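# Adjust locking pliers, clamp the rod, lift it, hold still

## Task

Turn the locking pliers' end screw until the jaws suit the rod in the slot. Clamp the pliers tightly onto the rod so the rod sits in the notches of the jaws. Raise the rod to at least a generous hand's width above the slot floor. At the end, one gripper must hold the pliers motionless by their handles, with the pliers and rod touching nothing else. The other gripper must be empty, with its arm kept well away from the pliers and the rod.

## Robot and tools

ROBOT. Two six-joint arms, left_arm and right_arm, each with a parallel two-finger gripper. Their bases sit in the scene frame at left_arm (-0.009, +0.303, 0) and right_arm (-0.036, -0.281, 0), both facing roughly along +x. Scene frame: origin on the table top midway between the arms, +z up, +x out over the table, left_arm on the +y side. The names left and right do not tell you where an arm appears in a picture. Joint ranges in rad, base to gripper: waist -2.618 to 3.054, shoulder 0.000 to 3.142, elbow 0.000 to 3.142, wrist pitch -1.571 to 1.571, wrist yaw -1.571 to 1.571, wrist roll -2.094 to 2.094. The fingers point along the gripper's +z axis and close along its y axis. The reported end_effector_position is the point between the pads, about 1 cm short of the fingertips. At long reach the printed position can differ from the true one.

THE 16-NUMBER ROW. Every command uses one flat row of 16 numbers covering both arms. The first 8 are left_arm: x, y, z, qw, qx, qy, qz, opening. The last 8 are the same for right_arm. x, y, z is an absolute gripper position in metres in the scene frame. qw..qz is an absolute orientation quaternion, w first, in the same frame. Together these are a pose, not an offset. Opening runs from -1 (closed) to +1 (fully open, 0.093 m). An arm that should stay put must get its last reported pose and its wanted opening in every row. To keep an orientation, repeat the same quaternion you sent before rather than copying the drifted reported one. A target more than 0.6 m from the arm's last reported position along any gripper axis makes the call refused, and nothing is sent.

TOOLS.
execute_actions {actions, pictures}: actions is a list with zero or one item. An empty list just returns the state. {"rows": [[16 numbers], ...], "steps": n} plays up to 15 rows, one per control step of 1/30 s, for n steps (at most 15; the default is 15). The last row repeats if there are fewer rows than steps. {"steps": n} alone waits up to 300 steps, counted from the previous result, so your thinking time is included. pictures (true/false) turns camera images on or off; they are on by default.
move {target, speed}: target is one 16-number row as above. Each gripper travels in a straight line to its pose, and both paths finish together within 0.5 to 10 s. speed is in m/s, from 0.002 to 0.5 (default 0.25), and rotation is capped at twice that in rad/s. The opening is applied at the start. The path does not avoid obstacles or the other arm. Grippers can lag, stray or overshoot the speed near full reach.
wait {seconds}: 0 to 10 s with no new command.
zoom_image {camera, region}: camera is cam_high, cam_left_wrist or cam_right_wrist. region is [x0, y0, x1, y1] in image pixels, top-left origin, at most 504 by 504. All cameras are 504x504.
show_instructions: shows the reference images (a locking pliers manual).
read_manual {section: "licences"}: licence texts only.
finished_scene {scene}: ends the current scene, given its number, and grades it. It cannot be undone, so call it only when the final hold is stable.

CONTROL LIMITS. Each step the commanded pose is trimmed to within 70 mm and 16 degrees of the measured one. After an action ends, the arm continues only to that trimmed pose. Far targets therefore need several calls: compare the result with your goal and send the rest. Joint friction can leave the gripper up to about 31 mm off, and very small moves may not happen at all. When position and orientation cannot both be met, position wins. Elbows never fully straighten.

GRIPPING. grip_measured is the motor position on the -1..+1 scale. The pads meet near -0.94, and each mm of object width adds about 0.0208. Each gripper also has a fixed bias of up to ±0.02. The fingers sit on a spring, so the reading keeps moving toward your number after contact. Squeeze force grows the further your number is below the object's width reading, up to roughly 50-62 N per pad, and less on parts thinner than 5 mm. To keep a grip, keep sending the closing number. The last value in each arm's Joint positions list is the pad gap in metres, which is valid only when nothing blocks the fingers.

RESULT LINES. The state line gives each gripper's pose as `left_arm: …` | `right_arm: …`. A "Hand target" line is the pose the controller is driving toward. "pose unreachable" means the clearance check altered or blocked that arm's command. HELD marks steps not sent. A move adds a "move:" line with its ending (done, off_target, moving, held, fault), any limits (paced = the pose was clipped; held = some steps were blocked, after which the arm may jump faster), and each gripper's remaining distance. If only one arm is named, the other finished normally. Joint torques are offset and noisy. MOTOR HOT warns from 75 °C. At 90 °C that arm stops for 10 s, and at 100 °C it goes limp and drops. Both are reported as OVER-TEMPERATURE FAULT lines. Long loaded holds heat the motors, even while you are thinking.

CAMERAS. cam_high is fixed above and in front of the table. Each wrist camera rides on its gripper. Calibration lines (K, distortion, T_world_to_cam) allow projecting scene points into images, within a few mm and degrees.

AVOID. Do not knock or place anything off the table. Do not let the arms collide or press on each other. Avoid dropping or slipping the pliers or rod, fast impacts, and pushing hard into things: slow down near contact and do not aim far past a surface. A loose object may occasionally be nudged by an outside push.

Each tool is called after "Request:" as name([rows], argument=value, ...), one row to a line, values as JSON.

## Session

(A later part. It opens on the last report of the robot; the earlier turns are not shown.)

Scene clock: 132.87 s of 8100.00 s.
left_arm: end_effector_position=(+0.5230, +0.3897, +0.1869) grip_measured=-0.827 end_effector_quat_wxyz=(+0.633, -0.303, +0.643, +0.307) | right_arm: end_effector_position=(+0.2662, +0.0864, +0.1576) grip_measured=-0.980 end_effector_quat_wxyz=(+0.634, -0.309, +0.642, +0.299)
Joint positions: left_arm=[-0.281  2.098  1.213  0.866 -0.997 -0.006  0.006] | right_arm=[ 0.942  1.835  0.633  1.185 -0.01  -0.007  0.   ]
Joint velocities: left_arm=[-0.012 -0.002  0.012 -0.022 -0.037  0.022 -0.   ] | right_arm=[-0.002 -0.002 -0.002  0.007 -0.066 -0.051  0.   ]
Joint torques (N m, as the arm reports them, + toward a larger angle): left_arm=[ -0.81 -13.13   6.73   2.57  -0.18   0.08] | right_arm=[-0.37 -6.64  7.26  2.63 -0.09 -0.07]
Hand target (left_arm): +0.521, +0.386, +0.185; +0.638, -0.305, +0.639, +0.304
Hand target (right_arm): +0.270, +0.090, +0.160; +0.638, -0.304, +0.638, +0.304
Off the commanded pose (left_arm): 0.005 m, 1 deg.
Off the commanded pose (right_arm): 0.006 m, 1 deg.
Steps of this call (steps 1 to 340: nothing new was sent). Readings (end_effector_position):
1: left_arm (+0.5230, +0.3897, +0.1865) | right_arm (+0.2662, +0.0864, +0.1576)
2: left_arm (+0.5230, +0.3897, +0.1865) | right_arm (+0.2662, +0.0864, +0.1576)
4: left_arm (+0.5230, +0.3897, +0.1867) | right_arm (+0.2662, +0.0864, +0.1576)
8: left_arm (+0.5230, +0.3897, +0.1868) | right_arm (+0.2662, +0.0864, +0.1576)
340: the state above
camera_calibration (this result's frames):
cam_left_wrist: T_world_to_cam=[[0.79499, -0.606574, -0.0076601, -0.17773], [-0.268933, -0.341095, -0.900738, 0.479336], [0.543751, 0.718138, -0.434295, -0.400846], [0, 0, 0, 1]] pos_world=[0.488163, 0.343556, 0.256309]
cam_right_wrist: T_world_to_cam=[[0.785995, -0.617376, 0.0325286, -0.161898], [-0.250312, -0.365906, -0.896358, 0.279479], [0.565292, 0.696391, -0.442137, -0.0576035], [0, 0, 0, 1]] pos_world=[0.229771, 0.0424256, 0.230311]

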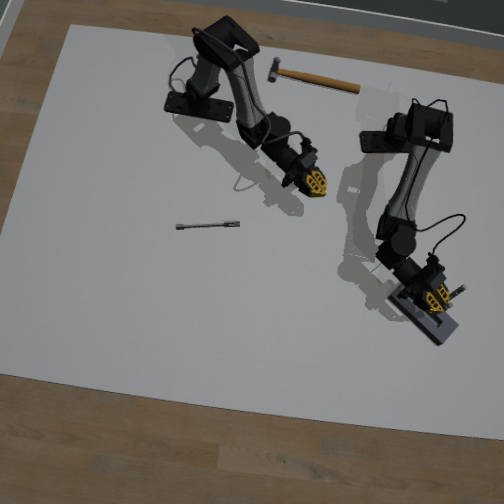

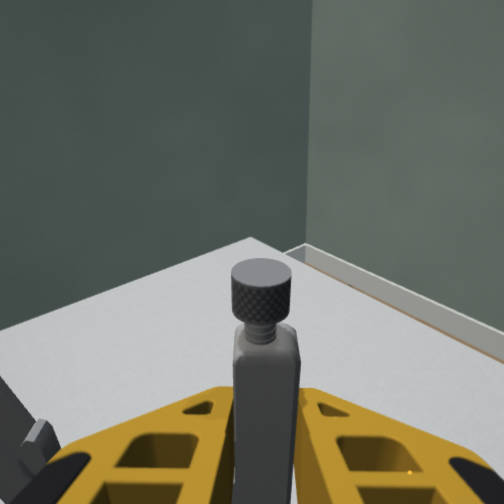

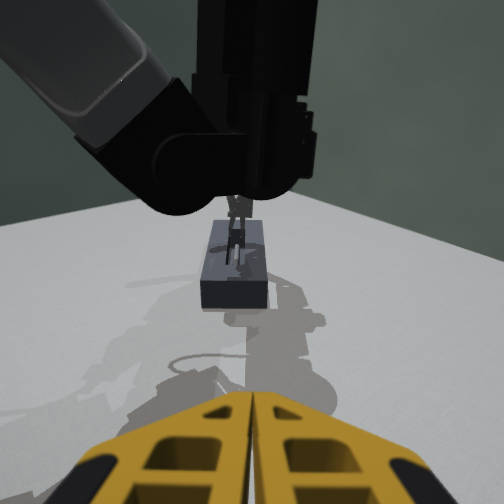

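Request:
move(target=[0.52,0.386,0.165,0.638,-0.304,0.638,0.304,-0.86,0.27,0.09,0.16,0.638,-0.304,0.638,0.304,-1], speed=0.02)

Request:
zoom_image(camera="cam_right_wrist", region=[190,170,290,290])

Scene clock: 136.67 s of 8100.00 s.
left_arm: end_effector_position=(+0.5231, +0.3897, +0.1679) grip_measured=-0.827 end_effector_quat_wxyz=(+0.633, -0.303, +0.643, +0.307) | right_arm: end_effector_position=(+0.2662, +0.0864, +0.1576) grip_measured=-0.980 end_effector_quat_wxyz=(+0.634, -0.309, +0.642, +0.299)
Joint positions: left_arm=[-0.281  2.143  1.194  0.93  -0.997 -0.006  0.006] | right_arm=[ 0.942  1.835  0.633  1.185 -0.01  -0.007  0.   ]
Joint velocities: left_arm=[-0.002 -0.007  0.002  0.051  0.037 -0.051 -0.   ] | right_arm=[ 0.012  0.002 -0.017  0.007 -0.022 -0.037  0.   ]
Joint torques (N m, as the arm reports them, + toward a larger angle): left_arm=[ -1.   -13.06   6.32   2.54  -0.2    0.08] | right_arm=[-0.42 -6.68  7.24  2.63 -0.07 -0.06]
Hand target (left_arm): +0.520, +0.386, +0.165; +0.638, -0.305, +0.639, +0.304
Hand target (right_arm): +0.270, +0.090, +0.160; +0.638, -0.304, +0.638, +0.304
Off the commanded pose (left_arm): 0.006 m, 1 deg.
Off the commanded pose (right_arm): 0.006 m, 1 deg.
move: done
camera_calibration (this result's frames):
cam_left_wrist: T_world_to_cam=[[0.795219, -0.60627, -0.00798977, -0.178071], [-0.269144, -0.341155, -0.900652, 0.462431], [0.543313, 0.718366, -0.434467, -0.40894], [0, 0, 0, 1]] pos_world=[0.488248, 0.34357, 0.237396]
cam_right_wrist: T_world_to_cam=[[0.785995, -0.617376, 0.0325286, -0.161898], [-0.250312, -0.365906, -0.896358, 0.279479], [0.565292, 0.696391, -0.442137, -0.0576035], [0, 0, 0, 1]] pos_world=[0.229771, 0.0424256, 0.230311]

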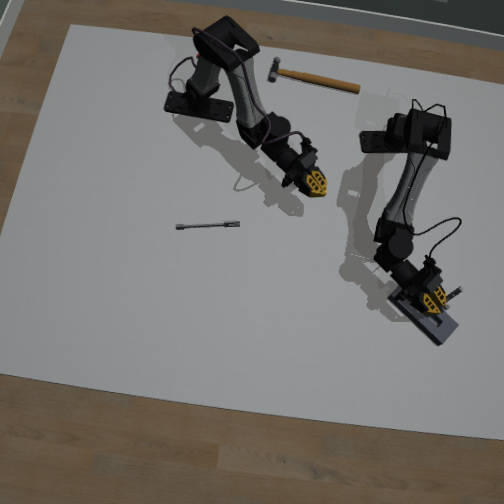

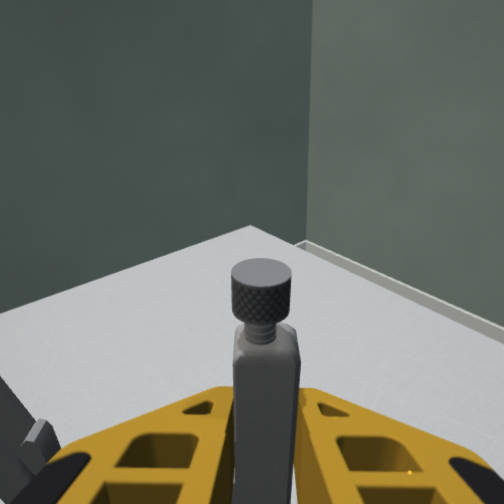

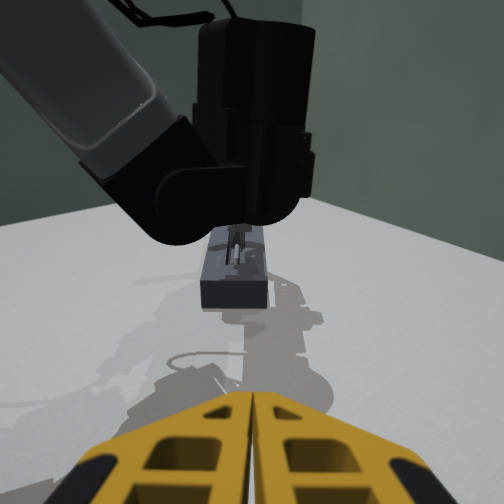

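Region (190, 170, 290, 290) of cam_right_wrist's 504x504 image, scaled by 4.200, with more detail than that image has.

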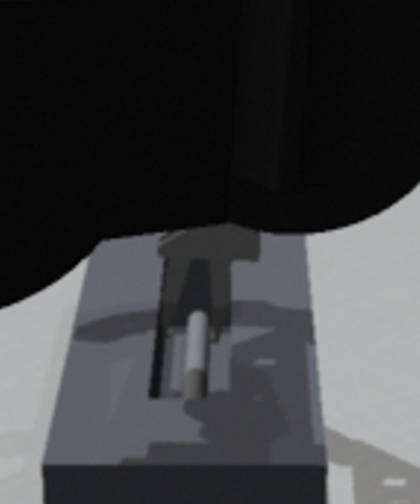

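Request:
move(target=[0.52,0.386,0.142,0.638,-0.304,0.638,0.304,-0.86,0.27,0.09,0.13,0.638,-0.304,0.638,0.304,-1], speed=0.02)

Request:
zoom_image(camera="cam_right_wrist", region=[180,140,300,290])

Scene clock: 140.20 s of 8100.00 s.
left_arm: end_effector_position=(+0.5221, +0.3911, +0.1523) grip_measured=-0.827 end_effector_quat_wxyz=(+0.638, -0.312, +0.633, +0.307) | right_arm: end_effector_position=(+0.2690, +0.0898, +0.1299) grip_measured=-0.980 end_effector_quat_wxyz=(+0.635, -0.309, +0.642, +0.300)
Joint positions: left_arm=[-0.281  2.197  1.184  1.018 -1.011 -0.006  0.006] | right_arm=[ 0.942  1.966  0.633  1.318 -0.01  -0.007  0.   ]
Joint velocities: left_arm=[ 0.012  0.002 -0.002 -0.007  0.007 -0.007 -0.   ] | right_arm=[ 0.007  0.007 -0.012  0.037 -0.007  0.022  0.   ]
Joint torques (N m, as the arm reports them, + toward a larger angle): left_arm=[ -0.81 -12.4    5.7    2.48  -0.04   0.07] | right_arm=[-0.41 -7.82  5.18  2.73 -0.08 -0.06]
Hand target (left_arm): +0.520, +0.386, +0.142; +0.638, -0.305, +0.639, +0.304
Hand target (right_arm): +0.270, +0.090, +0.130; +0.638, -0.304, +0.639, +0.304
Off the commanded pose (left_arm): 0.012 m, 1 deg.
Off the commanded pose (right_arm): 0.001 m, 1 deg.
move: off_target (left_arm)
camera_calibration (this result's frames):
cam_left_wrist: T_world_to_cam=[[0.803405, -0.595288, 0.0131754, -0.18844], [-0.242059, -0.346741, -0.906189, 0.437491], [0.544011, 0.724847, -0.422668, -0.420874], [0, 0, 0, 1]] pos_world=[0.486252, 0.344589, 0.221042]
cam_right_wrist: T_world_to_cam=[[0.785948, -0.617433, 0.0325868, -0.1611], [-0.249003, -0.364324, -0.897366, 0.256263], [0.565936, 0.697168, -0.440083, -0.0743475], [0, 0, 0, 1]] pos_world=[0.232503, 0.0457269, 0.202492]

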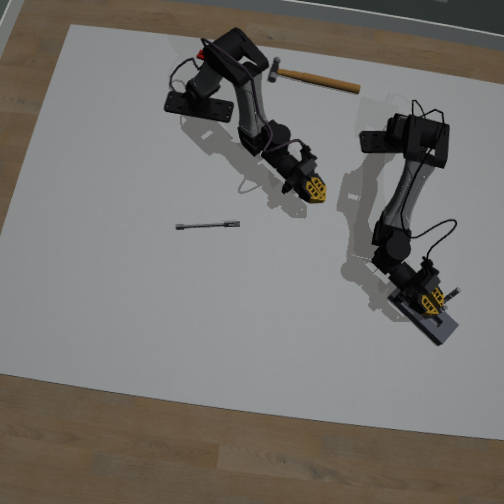

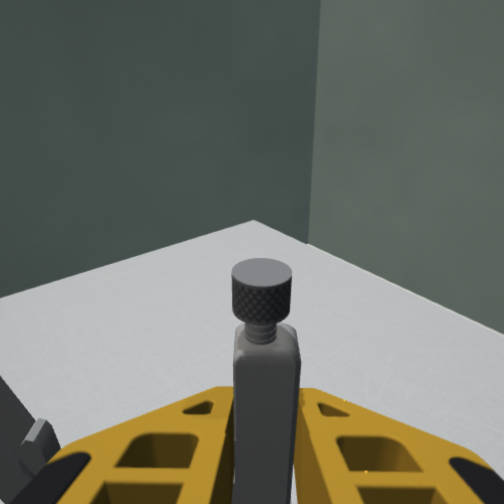

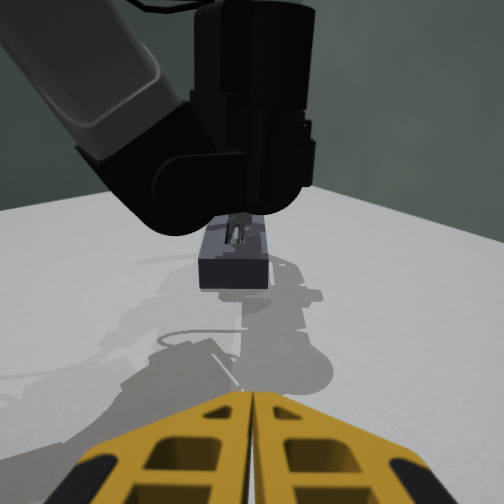

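Region (180, 140, 300, 290) of cam_right_wrist's 504x504 image, scaled by 3.360, with more detail than that image has; it fills the left 403 columns of this view, and the rest is white.

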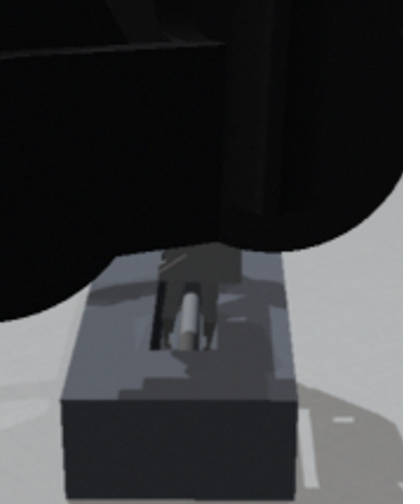

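Request:
move(target=[0.52,0.386,0.148,0.638,-0.304,0.638,0.304,-0.35,0.27,0.09,0.13,0.638,-0.304,0.638,0.304,-1], speed=0.02)

Request:
move(target=[0.52,0.386,0.235,0.638,-0.304,0.638,0.304,-0.35,0.27,0.09,0.13,0.638,-0.304,0.638,0.304,-1], speed=0.08)

Scene clock: 143.13 s of 8100.00 s.
left_arm: end_effector_position=(+0.5223, +0.3909, +0.1527) grip_measured=-0.351 end_effector_quat_wxyz=(+0.640, -0.312, +0.633, +0.305) | right_arm: end_effector_position=(+0.2690, +0.0898, +0.1306) grip_measured=-0.980 end_effector_quat_wxyz=(+0.636, -0.308, +0.641, +0.300)
Joint positions: left_arm=[-0.281  2.197  1.184  1.022 -1.009 -0.006  0.028] | right_arm=[ 0.942  1.966  0.633  1.321 -0.01  -0.007  0.   ]
Joint velocities: left_arm=[-0.002  0.002  0.007 -0.022  0.022  0.022  0.001] | right_arm=[ 0.012 -0.012  0.007 -0.037 -0.125  0.022  0.   ]
Joint torques (N m, as the arm reports them, + toward a larger angle): left_arm=[ -1.02 -14.09   5.83   2.22   0.     0.09] | right_arm=[-0.41 -7.6   5.26  2.71 -0.08 -0.05]
Hand target (left_arm): +0.520, +0.386, +0.148; +0.638, -0.304, +0.638, +0.304
Hand target (right_arm): +0.270, +0.090, +0.130; +0.638, -0.304, +0.639, +0.304
Off the commanded pose (left_arm): 0.007 m, 1 deg.
Off the commanded pose (right_arm): 0.001 m, 1 deg.
move: done
camera_calibration (this result's frames):
cam_left_wrist: T_world_to_cam=[[0.802224, -0.596814, 0.0157951, -0.187833], [-0.239968, -0.346558, -0.906815, 0.436716], [0.546674, 0.723678, -0.421233, -0.421803], [0, 0, 0, 1]] pos_world=[0.486071, 0.344495, 0.22131]
cam_right_wrist: T_world_to_cam=[[0.785884, -0.61751, 0.0326642, -0.161111], [-0.247256, -0.362213, -0.898703, 0.256446], [0.566789, 0.6982, -0.437341, -0.0747107], [0, 0, 0, 1]] pos_world=[0.232367, 0.0455635, 0.203057]

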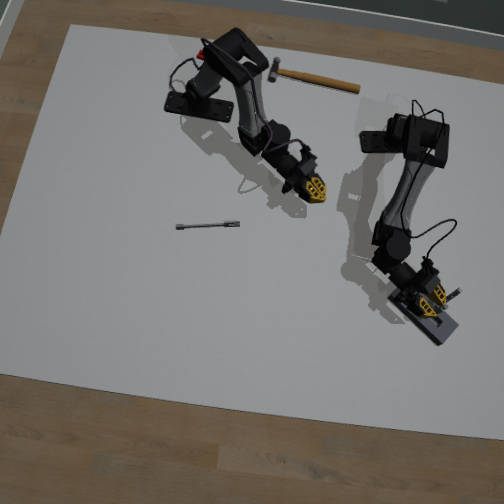

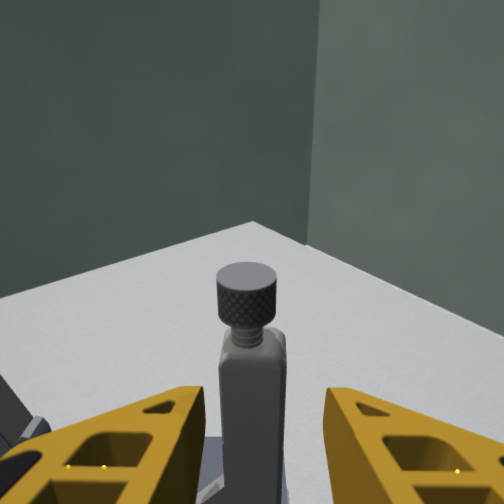

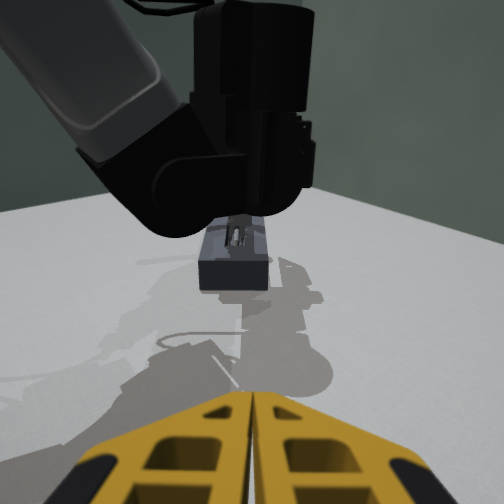

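Scene clock: 144.70 s of 8100.00 s.
left_arm: end_effector_position=(+0.5155, +0.3915, +0.2251) grip_measured=-0.351 end_effector_quat_wxyz=(+0.632, -0.307, +0.640, +0.311) | right_arm: end_effector_position=(+0.2690, +0.0898, +0.1307) grip_measured=-0.980 end_effector_quat_wxyz=(+0.636, -0.308, +0.641, +0.300)
Joint positions: left_arm=[-0.281  2.     1.237  0.748 -1.008 -0.002  0.028] | right_arm=[ 0.942  1.966  0.633  1.322 -0.01  -0.007  0.   ]
Joint velocities: left_arm=[ 0.002  0.002  0.002 -0.037 -0.007  0.037 -0.001] | right_arm=[-0.002 -0.007 -0.002 -0.037 -0.022 -0.007  0.   ]
Joint torques (N m, as the arm reports them, + toward a larger angle): left_arm=[ -0.98 -13.71  11.14   2.01  -0.07   0.08] | right_arm=[-0.46 -7.65  5.24  2.72 -0.08 -0.07]
Hand target (left_arm): +0.519, +0.386, +0.236; +0.639, -0.304, +0.638, +0.304
Hand target (right_arm): +0.270, +0.090, +0.130; +0.638, -0.304, +0.638, +0.304
Off the commanded pose (left_arm): 0.012 m, 1 deg.
Off the commanded pose (right_arm): 0.001 m, 1 deg.
move: off_target (left_arm)
camera_calibration (this result's frames):
cam_left_wrist: T_world_to_cam=[[0.801867, -0.597449, -0.00797803, -0.177396], [-0.263944, -0.342211, -0.90179, 0.510465], [0.536043, 0.725222, -0.432101, -0.380772], [0, 0, 0, 1]] pos_world=[0.481092, 0.344846, 0.294385]
cam_right_wrist: T_world_to_cam=[[0.785876, -0.61752, 0.0326739, -0.161112], [-0.247037, -0.361949, -0.898869, 0.256469], [0.566896, 0.698328, -0.436997, -0.0747562], [0, 0, 0, 1]] pos_world=[0.23235, 0.045543, 0.203128]

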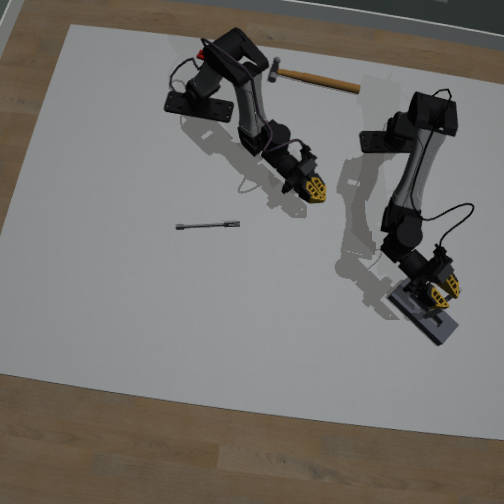

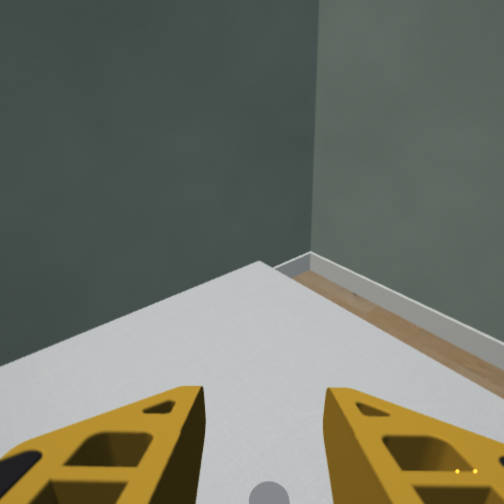

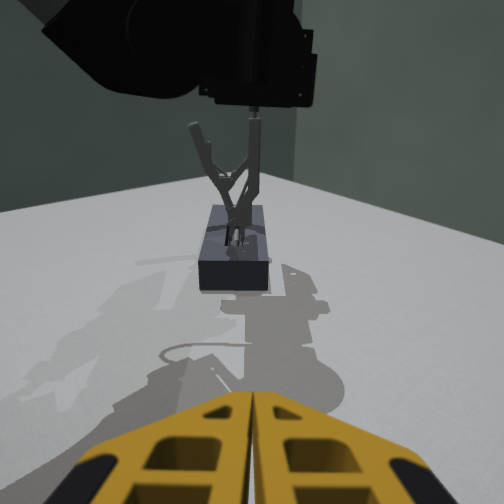

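Request:
move(target=[0.496,0.406,0.235,0.638,-0.304,0.638,0.304,1,0.27,0.09,0.13,0.638,-0.304,0.638,0.304,-1], speed=0.05)

Scene clock: 148.77 s of 8100.00 s.
left_arm: end_effector_position=(+0.5006, +0.4026, +0.2382) grip_measured=+1.000 end_effector_quat_wxyz=(+0.640, -0.307, +0.636, +0.303) | right_arm: end_effector_position=(+0.2690, +0.0898, +0.1307) grip_measured=-0.980 end_effector_quat_wxyz=(+0.636, -0.308, +0.641, +0.300)
Joint positions: left_arm=[-0.255  1.924  1.169  0.762 -0.97  -0.002  0.093] | right_arm=[ 0.942  1.966  0.633  1.322 -0.01  -0.007  0.   ]
Joint velocities: left_arm=[-0.007  0.017 -0.032  0.007  0.037 -0.066  0.   ] | right_arm=[-0.022 -0.022 -0.027 -0.037  0.007  0.007  0.   ]
Joint torques (N m, as the arm reports them, + toward a larger angle): left_arm=[  0.28 -13.33   6.34   2.28  -0.02   0.06] | right_arm=[-0.42 -7.66  5.31  2.72 -0.08 -0.06]
Hand target (left_arm): +0.496, +0.406, +0.235; +0.638, -0.304, +0.638, +0.305
Hand target (right_arm): +0.270, +0.090, +0.130; +0.638, -0.304, +0.639, +0.304
Off the commanded pose (left_arm): 0.007 m, 1 deg.
Off the commanded pose (right_arm): 0.001 m, 1 deg.
move: done
camera_calibration (this result's frames):
cam_left_wrist: T_world_to_cam=[[0.794717, -0.606888, 0.0105859, -0.155755], [-0.248422, -0.341121, -0.9066, 0.515064], [0.553816, 0.71786, -0.421859, -0.383483], [0, 0, 0, 1]] pos_world=[0.464113, 0.356461, 0.30683]
cam_right_wrist: T_world_to_cam=[[0.785876, -0.61752, 0.0326739, -0.161112], [-0.247037, -0.361949, -0.898869, 0.256469], [0.566896, 0.698328, -0.436997, -0.0747562], [0, 0, 0, 1]] pos_world=[0.23235, 0.045543, 0.203128]

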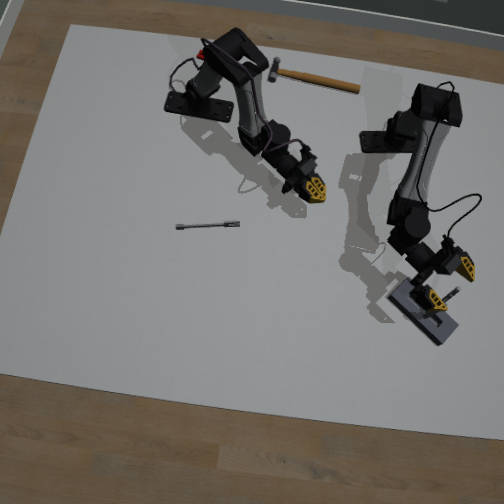

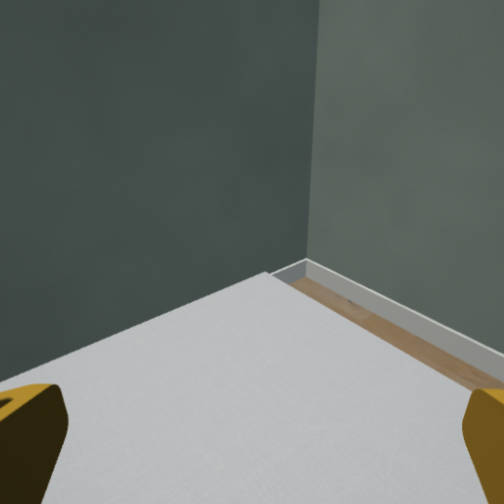

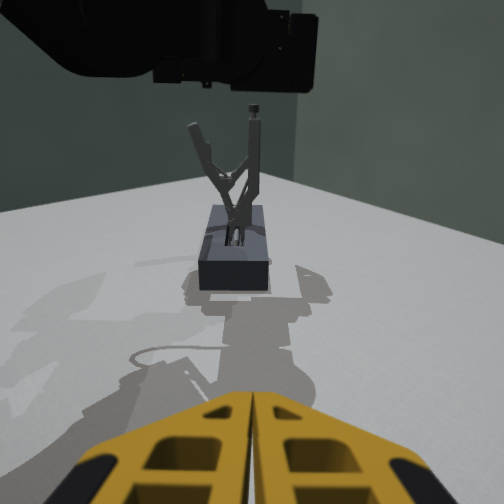

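Request:
move(target=[0.488,0.412,0.215,0.638,-0.304,0.638,0.304,1,0.27,0.09,0.13,0.638,-0.304,0.638,0.304,-1], speed=0.03)

Scene clock: 151.63 s of 8100.00 s.
left_arm: end_effector_position=(+0.4920, +0.4077, +0.2239) grip_measured=+1.000 end_effector_quat_wxyz=(+0.643, -0.307, +0.634, +0.300) | right_arm: end_effector_position=(+0.2690, +0.0898, +0.1307) grip_measured=-0.980 end_effector_quat_wxyz=(+0.636, -0.308, +0.641, +0.300)
Joint positions: left_arm=[-0.243  1.924  1.096  0.842 -0.953 -0.002  0.093] | right_arm=[ 0.942  1.966  0.633  1.322 -0.01  -0.007  0.   ]
Joint velocities: left_arm=[ 0.007 -0.022 -0.007  0.081 -0.095 -0.066  0.   ] | right_arm=[-0.012  0.002 -0.012  0.007 -0.007  0.022  0.   ]
Joint torques (N m, as the arm reports them, + toward a larger angle): left_arm=[  0.19 -11.76   6.16   2.34  -0.05   0.07] | right_arm=[-0.49 -7.59  5.28  2.7  -0.08 -0.06]
Hand target (left_arm): +0.488, +0.412, +0.215; +0.638, -0.304, +0.639, +0.304
Hand target (right_arm): +0.270, +0.090, +0.130; +0.638, -0.304, +0.639, +0.304
Off the commanded pose (left_arm): 0.011 m, 1 deg.
Off the commanded pose (right_arm): 0.001 m, 1 deg.
move: off_target (left_arm)
camera_calibration (this result's frames):
cam_left_wrist: T_world_to_cam=[[0.791826, -0.610514, 0.0168615, -0.144187], [-0.243065, -0.340338, -0.908344, 0.499177], [0.560295, 0.715152, -0.417883, -0.391348], [0, 0, 0, 1]] pos_world=[0.454775, 0.361734, 0.292318]
cam_right_wrist: T_world_to_cam=[[0.785876, -0.61752, 0.0326739, -0.161112], [-0.247037, -0.361949, -0.898869, 0.256469], [0.566896, 0.698328, -0.436997, -0.0747562], [0, 0, 0, 1]] pos_world=[0.23235, 0.045543, 0.203128]

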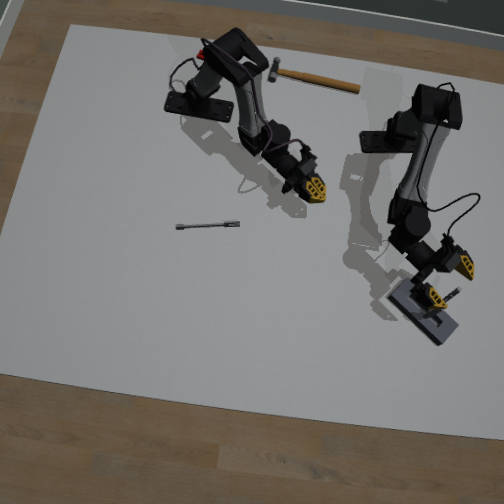

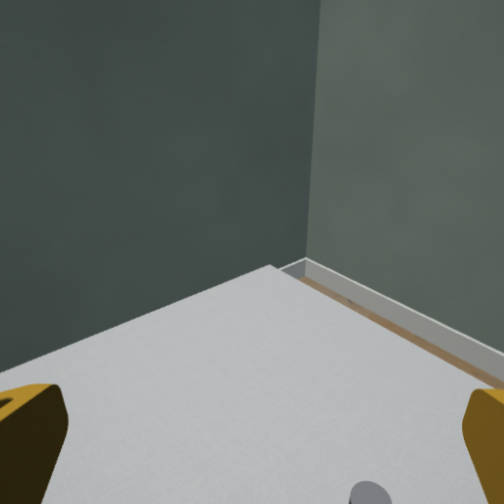

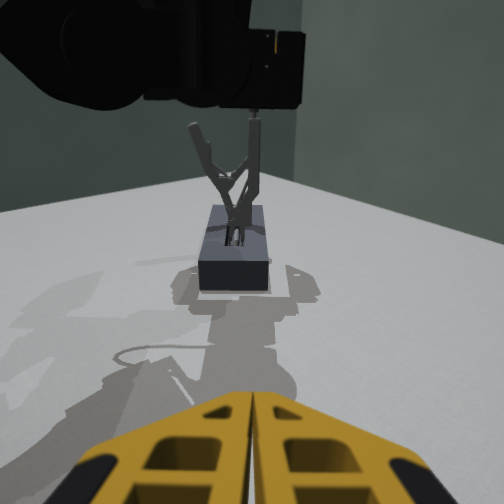

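Request:
move(target=[0.488,0.412,0.18,0.638,-0.304,0.638,0.304,1,0.27,0.09,0.13,0.638,-0.304,0.638,0.304,-1], speed=0.03)

Scene clock: 155.13 s of 8100.00 s.
left_arm: end_effector_position=(+0.4919, +0.4075, +0.1955) grip_measured=+1.000 end_effector_quat_wxyz=(+0.648, -0.309, +0.630, +0.297) | right_arm: end_effector_position=(+0.2690, +0.0898, +0.1307) grip_measured=-0.980 end_effector_quat_wxyz=(+0.636, -0.308, +0.641, +0.300)
Joint positions: left_arm=[-0.243  1.996  1.051  0.975 -0.952 -0.002  0.093] | right_arm=[ 0.942  1.966  0.633  1.322 -0.01  -0.007  0.   ]
Joint velocities: left_arm=[-0.002  0.012  0.002  0.007  0.037  0.037  0.   ] | right_arm=[-0.012  0.007  0.002 -0.007 -0.022  0.066  0.   ]
Joint torques (N m, as the arm reports them, + toward a larger angle): left_arm=[  0.44 -10.47   5.61   2.29  -0.04   0.06] | right_arm=[-0.42 -7.64  5.29  2.71 -0.09 -0.06]
Hand target (left_arm): +0.488, +0.412, +0.180; +0.638, -0.304, +0.638, +0.304
Hand target (right_arm): +0.270, +0.090, +0.130; +0.638, -0.304, +0.639, +0.304
Off the commanded pose (left_arm): 0.017 m, 2 deg.
Off the commanded pose (right_arm): 0.001 m, 1 deg.
move: off_target (left_arm)
camera_calibration (this result's frames):
cam_left_wrist: T_world_to_cam=[[0.790552, -0.611699, 0.0291924, -0.145059], [-0.230075, -0.340847, -0.911531, 0.467736], [0.567533, 0.713896, -0.410194, -0.407646], [0, 0, 0, 1]] pos_world=[0.453643, 0.361711, 0.263376]
cam_right_wrist: T_world_to_cam=[[0.785876, -0.61752, 0.0326739, -0.161112], [-0.247037, -0.361949, -0.898869, 0.256469], [0.566896, 0.698328, -0.436997, -0.0747562], [0, 0, 0, 1]] pos_world=[0.23235, 0.045543, 0.203128]

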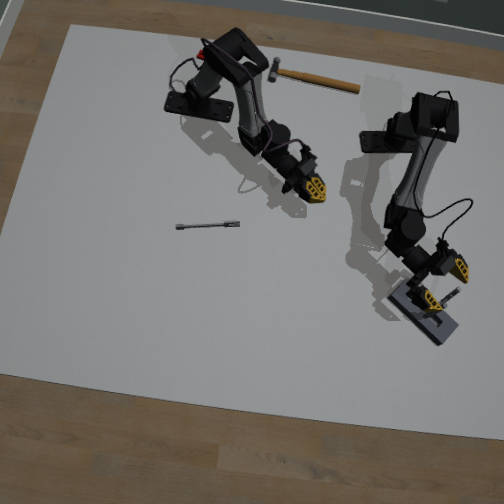

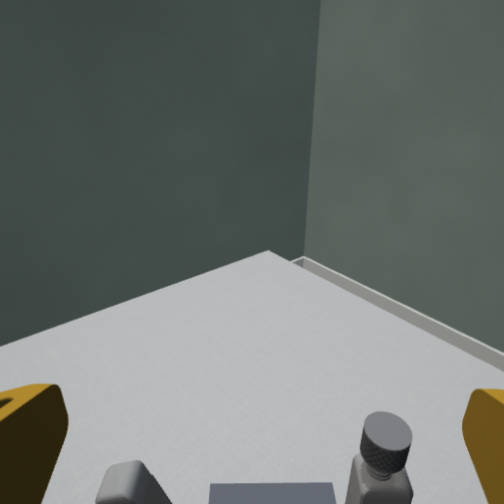

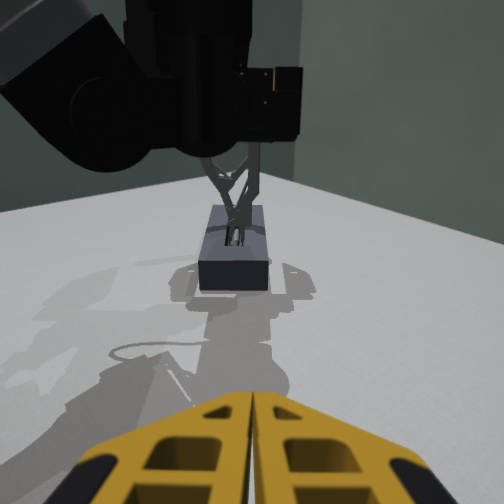

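Request:
move(target=[0.49,0.41,0.137,0.638,-0.304,0.638,0.304,1,0.27,0.09,0.13,0.638,-0.304,0.638,0.304,-1], speed=0.03)

Scene clock: 161.47 s of 8100.00 s.
left_arm: end_effector_position=(+0.4955, +0.4074, +0.1520) grip_measured=+1.000 end_effector_quat_wxyz=(+0.648, -0.309, +0.629, +0.297) | right_arm: end_effector_position=(+0.2690, +0.0898, +0.1307) grip_measured=-0.980 end_effector_quat_wxyz=(+0.636, -0.308, +0.641, +0.300)
Joint positions: left_arm=[-0.243  2.129  1.031  1.128 -0.953 -0.002  0.093] | right_arm=[ 0.942  1.966  0.633  1.322 -0.01  -0.007  0.   ]
Joint velocities: left_arm=[ 0.007 -0.007  0.007  0.066 -0.081 -0.007  0.   ] | right_arm=[ 0.007  0.022  0.002  0.022 -0.037 -0.051  0.   ]
Joint torques (N m, as the arm reports them, + toward a larger angle): left_arm=[  0.06 -11.18   4.7    2.29  -0.07   0.05] | right_arm=[-0.4  -7.7   5.31  2.71 -0.09 -0.06]
Hand target (left_arm): +0.491, +0.410, +0.137; +0.638, -0.304, +0.639, +0.304
Hand target (right_arm): +0.270, +0.090, +0.130; +0.638, -0.304, +0.639, +0.304
Off the commanded pose (left_arm): 0.016 m, 2 deg.
Off the commanded pose (right_arm): 0.001 m, 1 deg.
move: off_target (left_arm)
camera_calibration (this result's frames):
cam_left_wrist: T_world_to_cam=[[0.79145, -0.610489, 0.0301675, -0.147808], [-0.228516, -0.341307, -0.911751, 0.42837], [0.56691, 0.714712, -0.409634, -0.427581], [0, 0, 0, 1]] pos_world=[0.457272, 0.361568, 0.219874]
cam_right_wrist: T_world_to_cam=[[0.785876, -0.61752, 0.0326739, -0.161112], [-0.247037, -0.361949, -0.898869, 0.256469], [0.566896, 0.698328, -0.436997, -0.0747562], [0, 0, 0, 1]] pos_world=[0.23235, 0.045543, 0.203128]

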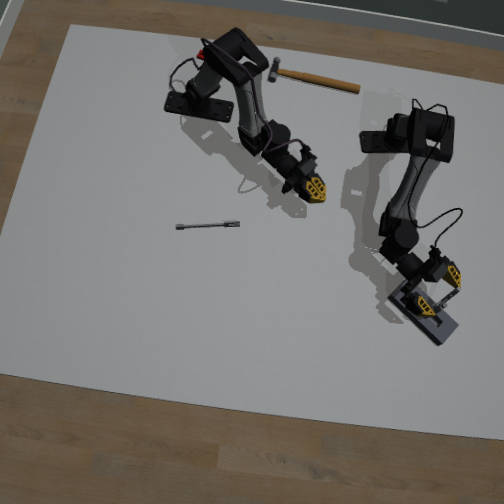

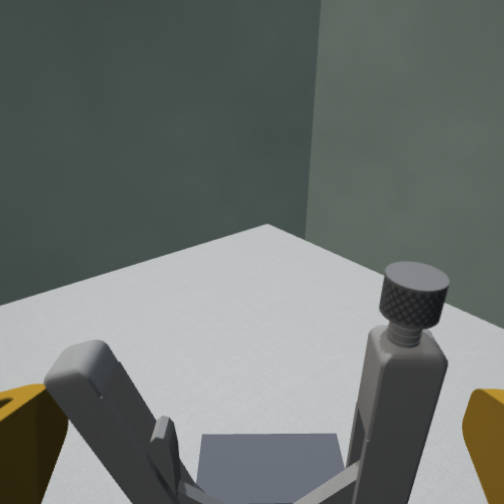

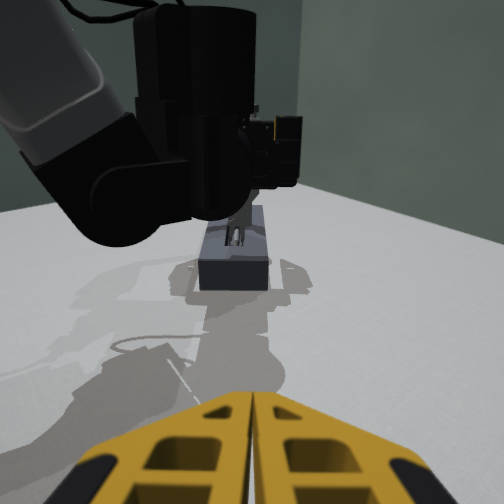

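Request:
move(target=[0.492,0.408,0.14,0.638,-0.304,0.638,0.304,0.6,0.27,0.09,0.13,0.638,-0.304,0.638,0.304,-1], speed=0.02)

Request:
move(target=[0.501,0.401,0.14,0.638,-0.304,0.638,0.304,0.45,0.27,0.09,0.13,0.638,-0.304,0.638,0.304,-1], speed=0.02)

Scene clock: 166.07 s of 8100.00 s.
left_arm: end_effector_position=(+0.4957, +0.4073, +0.1528) grip_measured=+0.606 end_effector_quat_wxyz=(+0.650, -0.310, +0.628, +0.296) | right_arm: end_effector_position=(+0.2690, +0.0898, +0.1307) grip_measured=-0.980 end_effector_quat_wxyz=(+0.636, -0.308, +0.641, +0.300)
Joint positions: left_arm=[-0.243  2.129  1.031  1.132 -0.952 -0.003  0.074] | right_arm=[ 0.942  1.966  0.633  1.322 -0.01  -0.007  0.   ]
Joint velocities: left_arm=[-0.002 -0.007  0.007 -0.007 -0.022 -0.037  0.   ] | right_arm=[-0.007  0.002 -0.017  0.051  0.007 -0.066  0.   ]
Joint torques (N m, as the arm reports them, + toward a larger angle): left_arm=[ -0.31 -11.51   5.61   2.12  -0.14   0.04] | right_arm=[-0.41 -7.62  5.29  2.71 -0.09 -0.06]
Hand target (left_arm): +0.492, +0.408, +0.140; +0.638, -0.304, +0.638, +0.304
Hand target (right_arm): +0.270, +0.090, +0.130; +0.638, -0.304, +0.639, +0.304
Off the commanded pose (left_arm): 0.013 m, 2 deg.
Off the commanded pose (right_arm): 0.001 m, 1 deg.
move: off_target (left_arm)
camera_calibration (this result's frames):
cam_left_wrist: T_world_to_cam=[[0.790603, -0.611384, 0.0340102, -0.147805], [-0.224818, -0.341487, -0.912603, 0.427389], [0.569564, 0.71386, -0.407431, -0.428575], [0, 0, 0, 1]] pos_world=[0.457041, 0.361525, 0.220448]
cam_right_wrist: T_world_to_cam=[[0.785876, -0.61752, 0.0326739, -0.161112], [-0.247037, -0.361949, -0.898869, 0.256469], [0.566896, 0.698328, -0.436997, -0.0747562], [0, 0, 0, 1]] pos_world=[0.23235, 0.045543, 0.203128]

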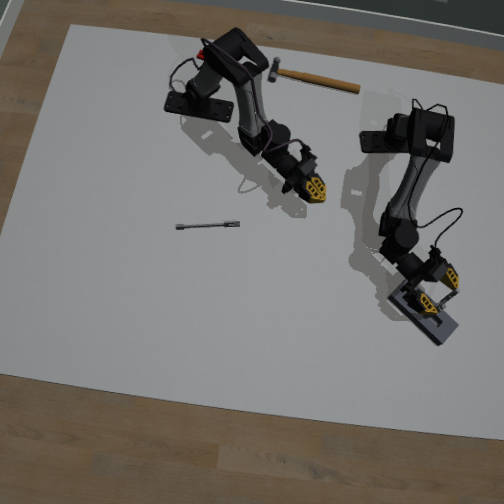

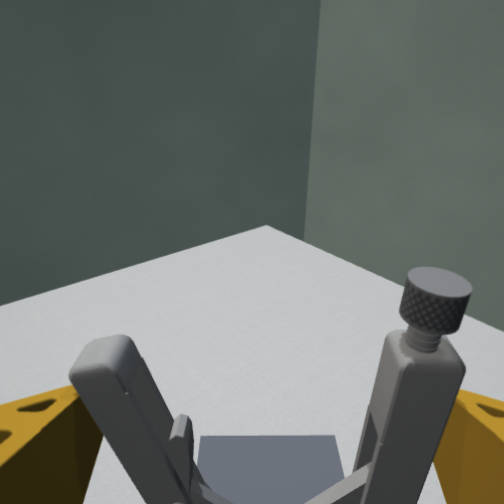

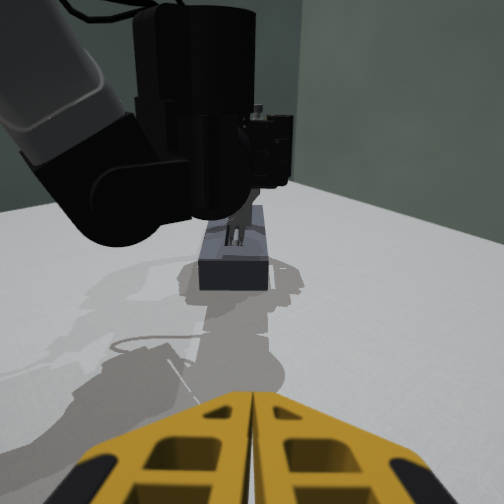

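Scene clock: 167.20 s of 8100.00 s.
left_arm: end_effector_position=(+0.4948, +0.4065, +0.1520) grip_measured=+0.462 end_effector_quat_wxyz=(+0.650, -0.313, +0.625, +0.297) | right_arm: end_effector_position=(+0.2690, +0.0898, +0.1307) grip_measured=-0.980 end_effector_quat_wxyz=(+0.636, -0.308, +0.641, +0.300)
Joint positions: left_arm=[-0.247  2.133  1.031  1.14  -0.963 -0.003  0.067] | right_arm=[ 0.942  1.966  0.633  1.322 -0.01  -0.007  0.   ]
Joint velocities: left_arm=[-0.002 -0.012 -0.002  0.022 -0.051 -0.007 -0.001] | right_arm=[-0.012 -0.022 -0.002 -0.007 -0.037 -0.022  0.   ]
Joint torques (N m, as the arm reports them, + toward a larger angle): left_arm=[-1.28 -9.82  9.62  1.83 -0.15  0.06] | right_arm=[-0.44 -7.64  5.27  2.71 -0.07 -0.06]
Hand target (left_arm): +0.501, +0.401, +0.140; +0.639, -0.304, +0.638, +0.304
Hand target (right_arm): +0.270, +0.090, +0.130; +0.638, -0.304, +0.639, +0.304
Off the commanded pose (left_arm): 0.015 m, 2 deg.
Off the commanded pose (right_arm): 0.001 m, 1 deg.
move: off_target (left_arm)
camera_calibration (this result's frames):
cam_left_wrist: T_world_to_cam=[[0.79438, -0.606222, 0.038155, -0.152235], [-0.218612, -0.343939, -0.913189, 0.424205], [0.566719, 0.717078, -0.405745, -0.427987], [0, 0, 0, 1]] pos_world=[0.456216, 0.360512, 0.219534]
cam_right_wrist: T_world_to_cam=[[0.785876, -0.61752, 0.0326739, -0.161112], [-0.247037, -0.361949, -0.898869, 0.256469], [0.566896, 0.698328, -0.436997, -0.0747562], [0, 0, 0, 1]] pos_world=[0.23235, 0.045543, 0.203128]

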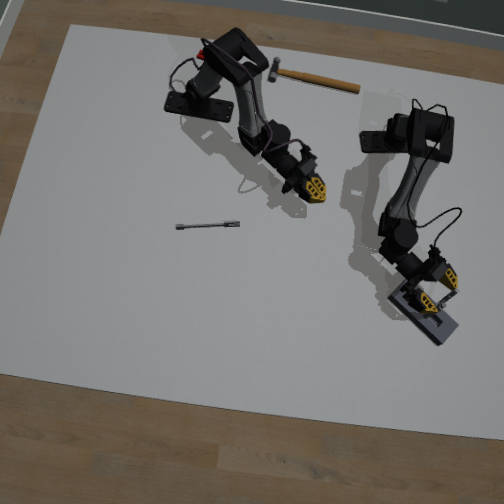

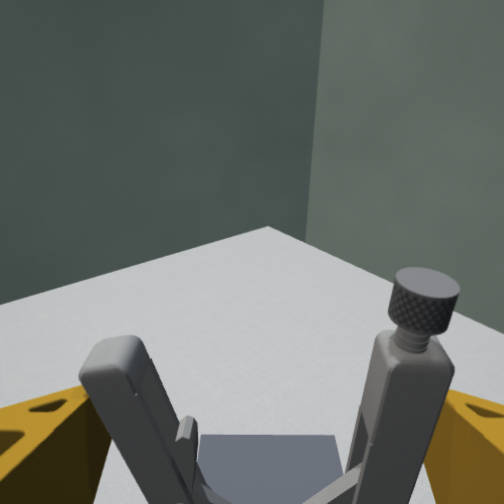

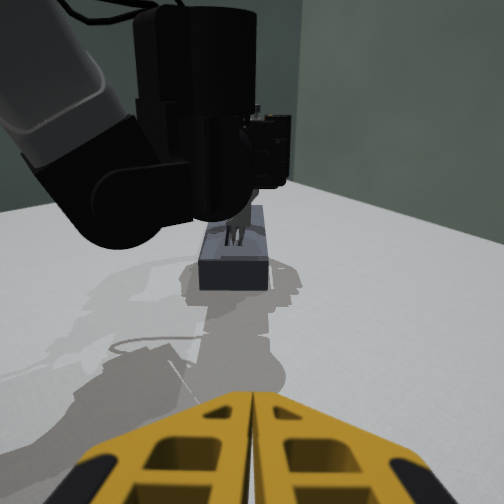

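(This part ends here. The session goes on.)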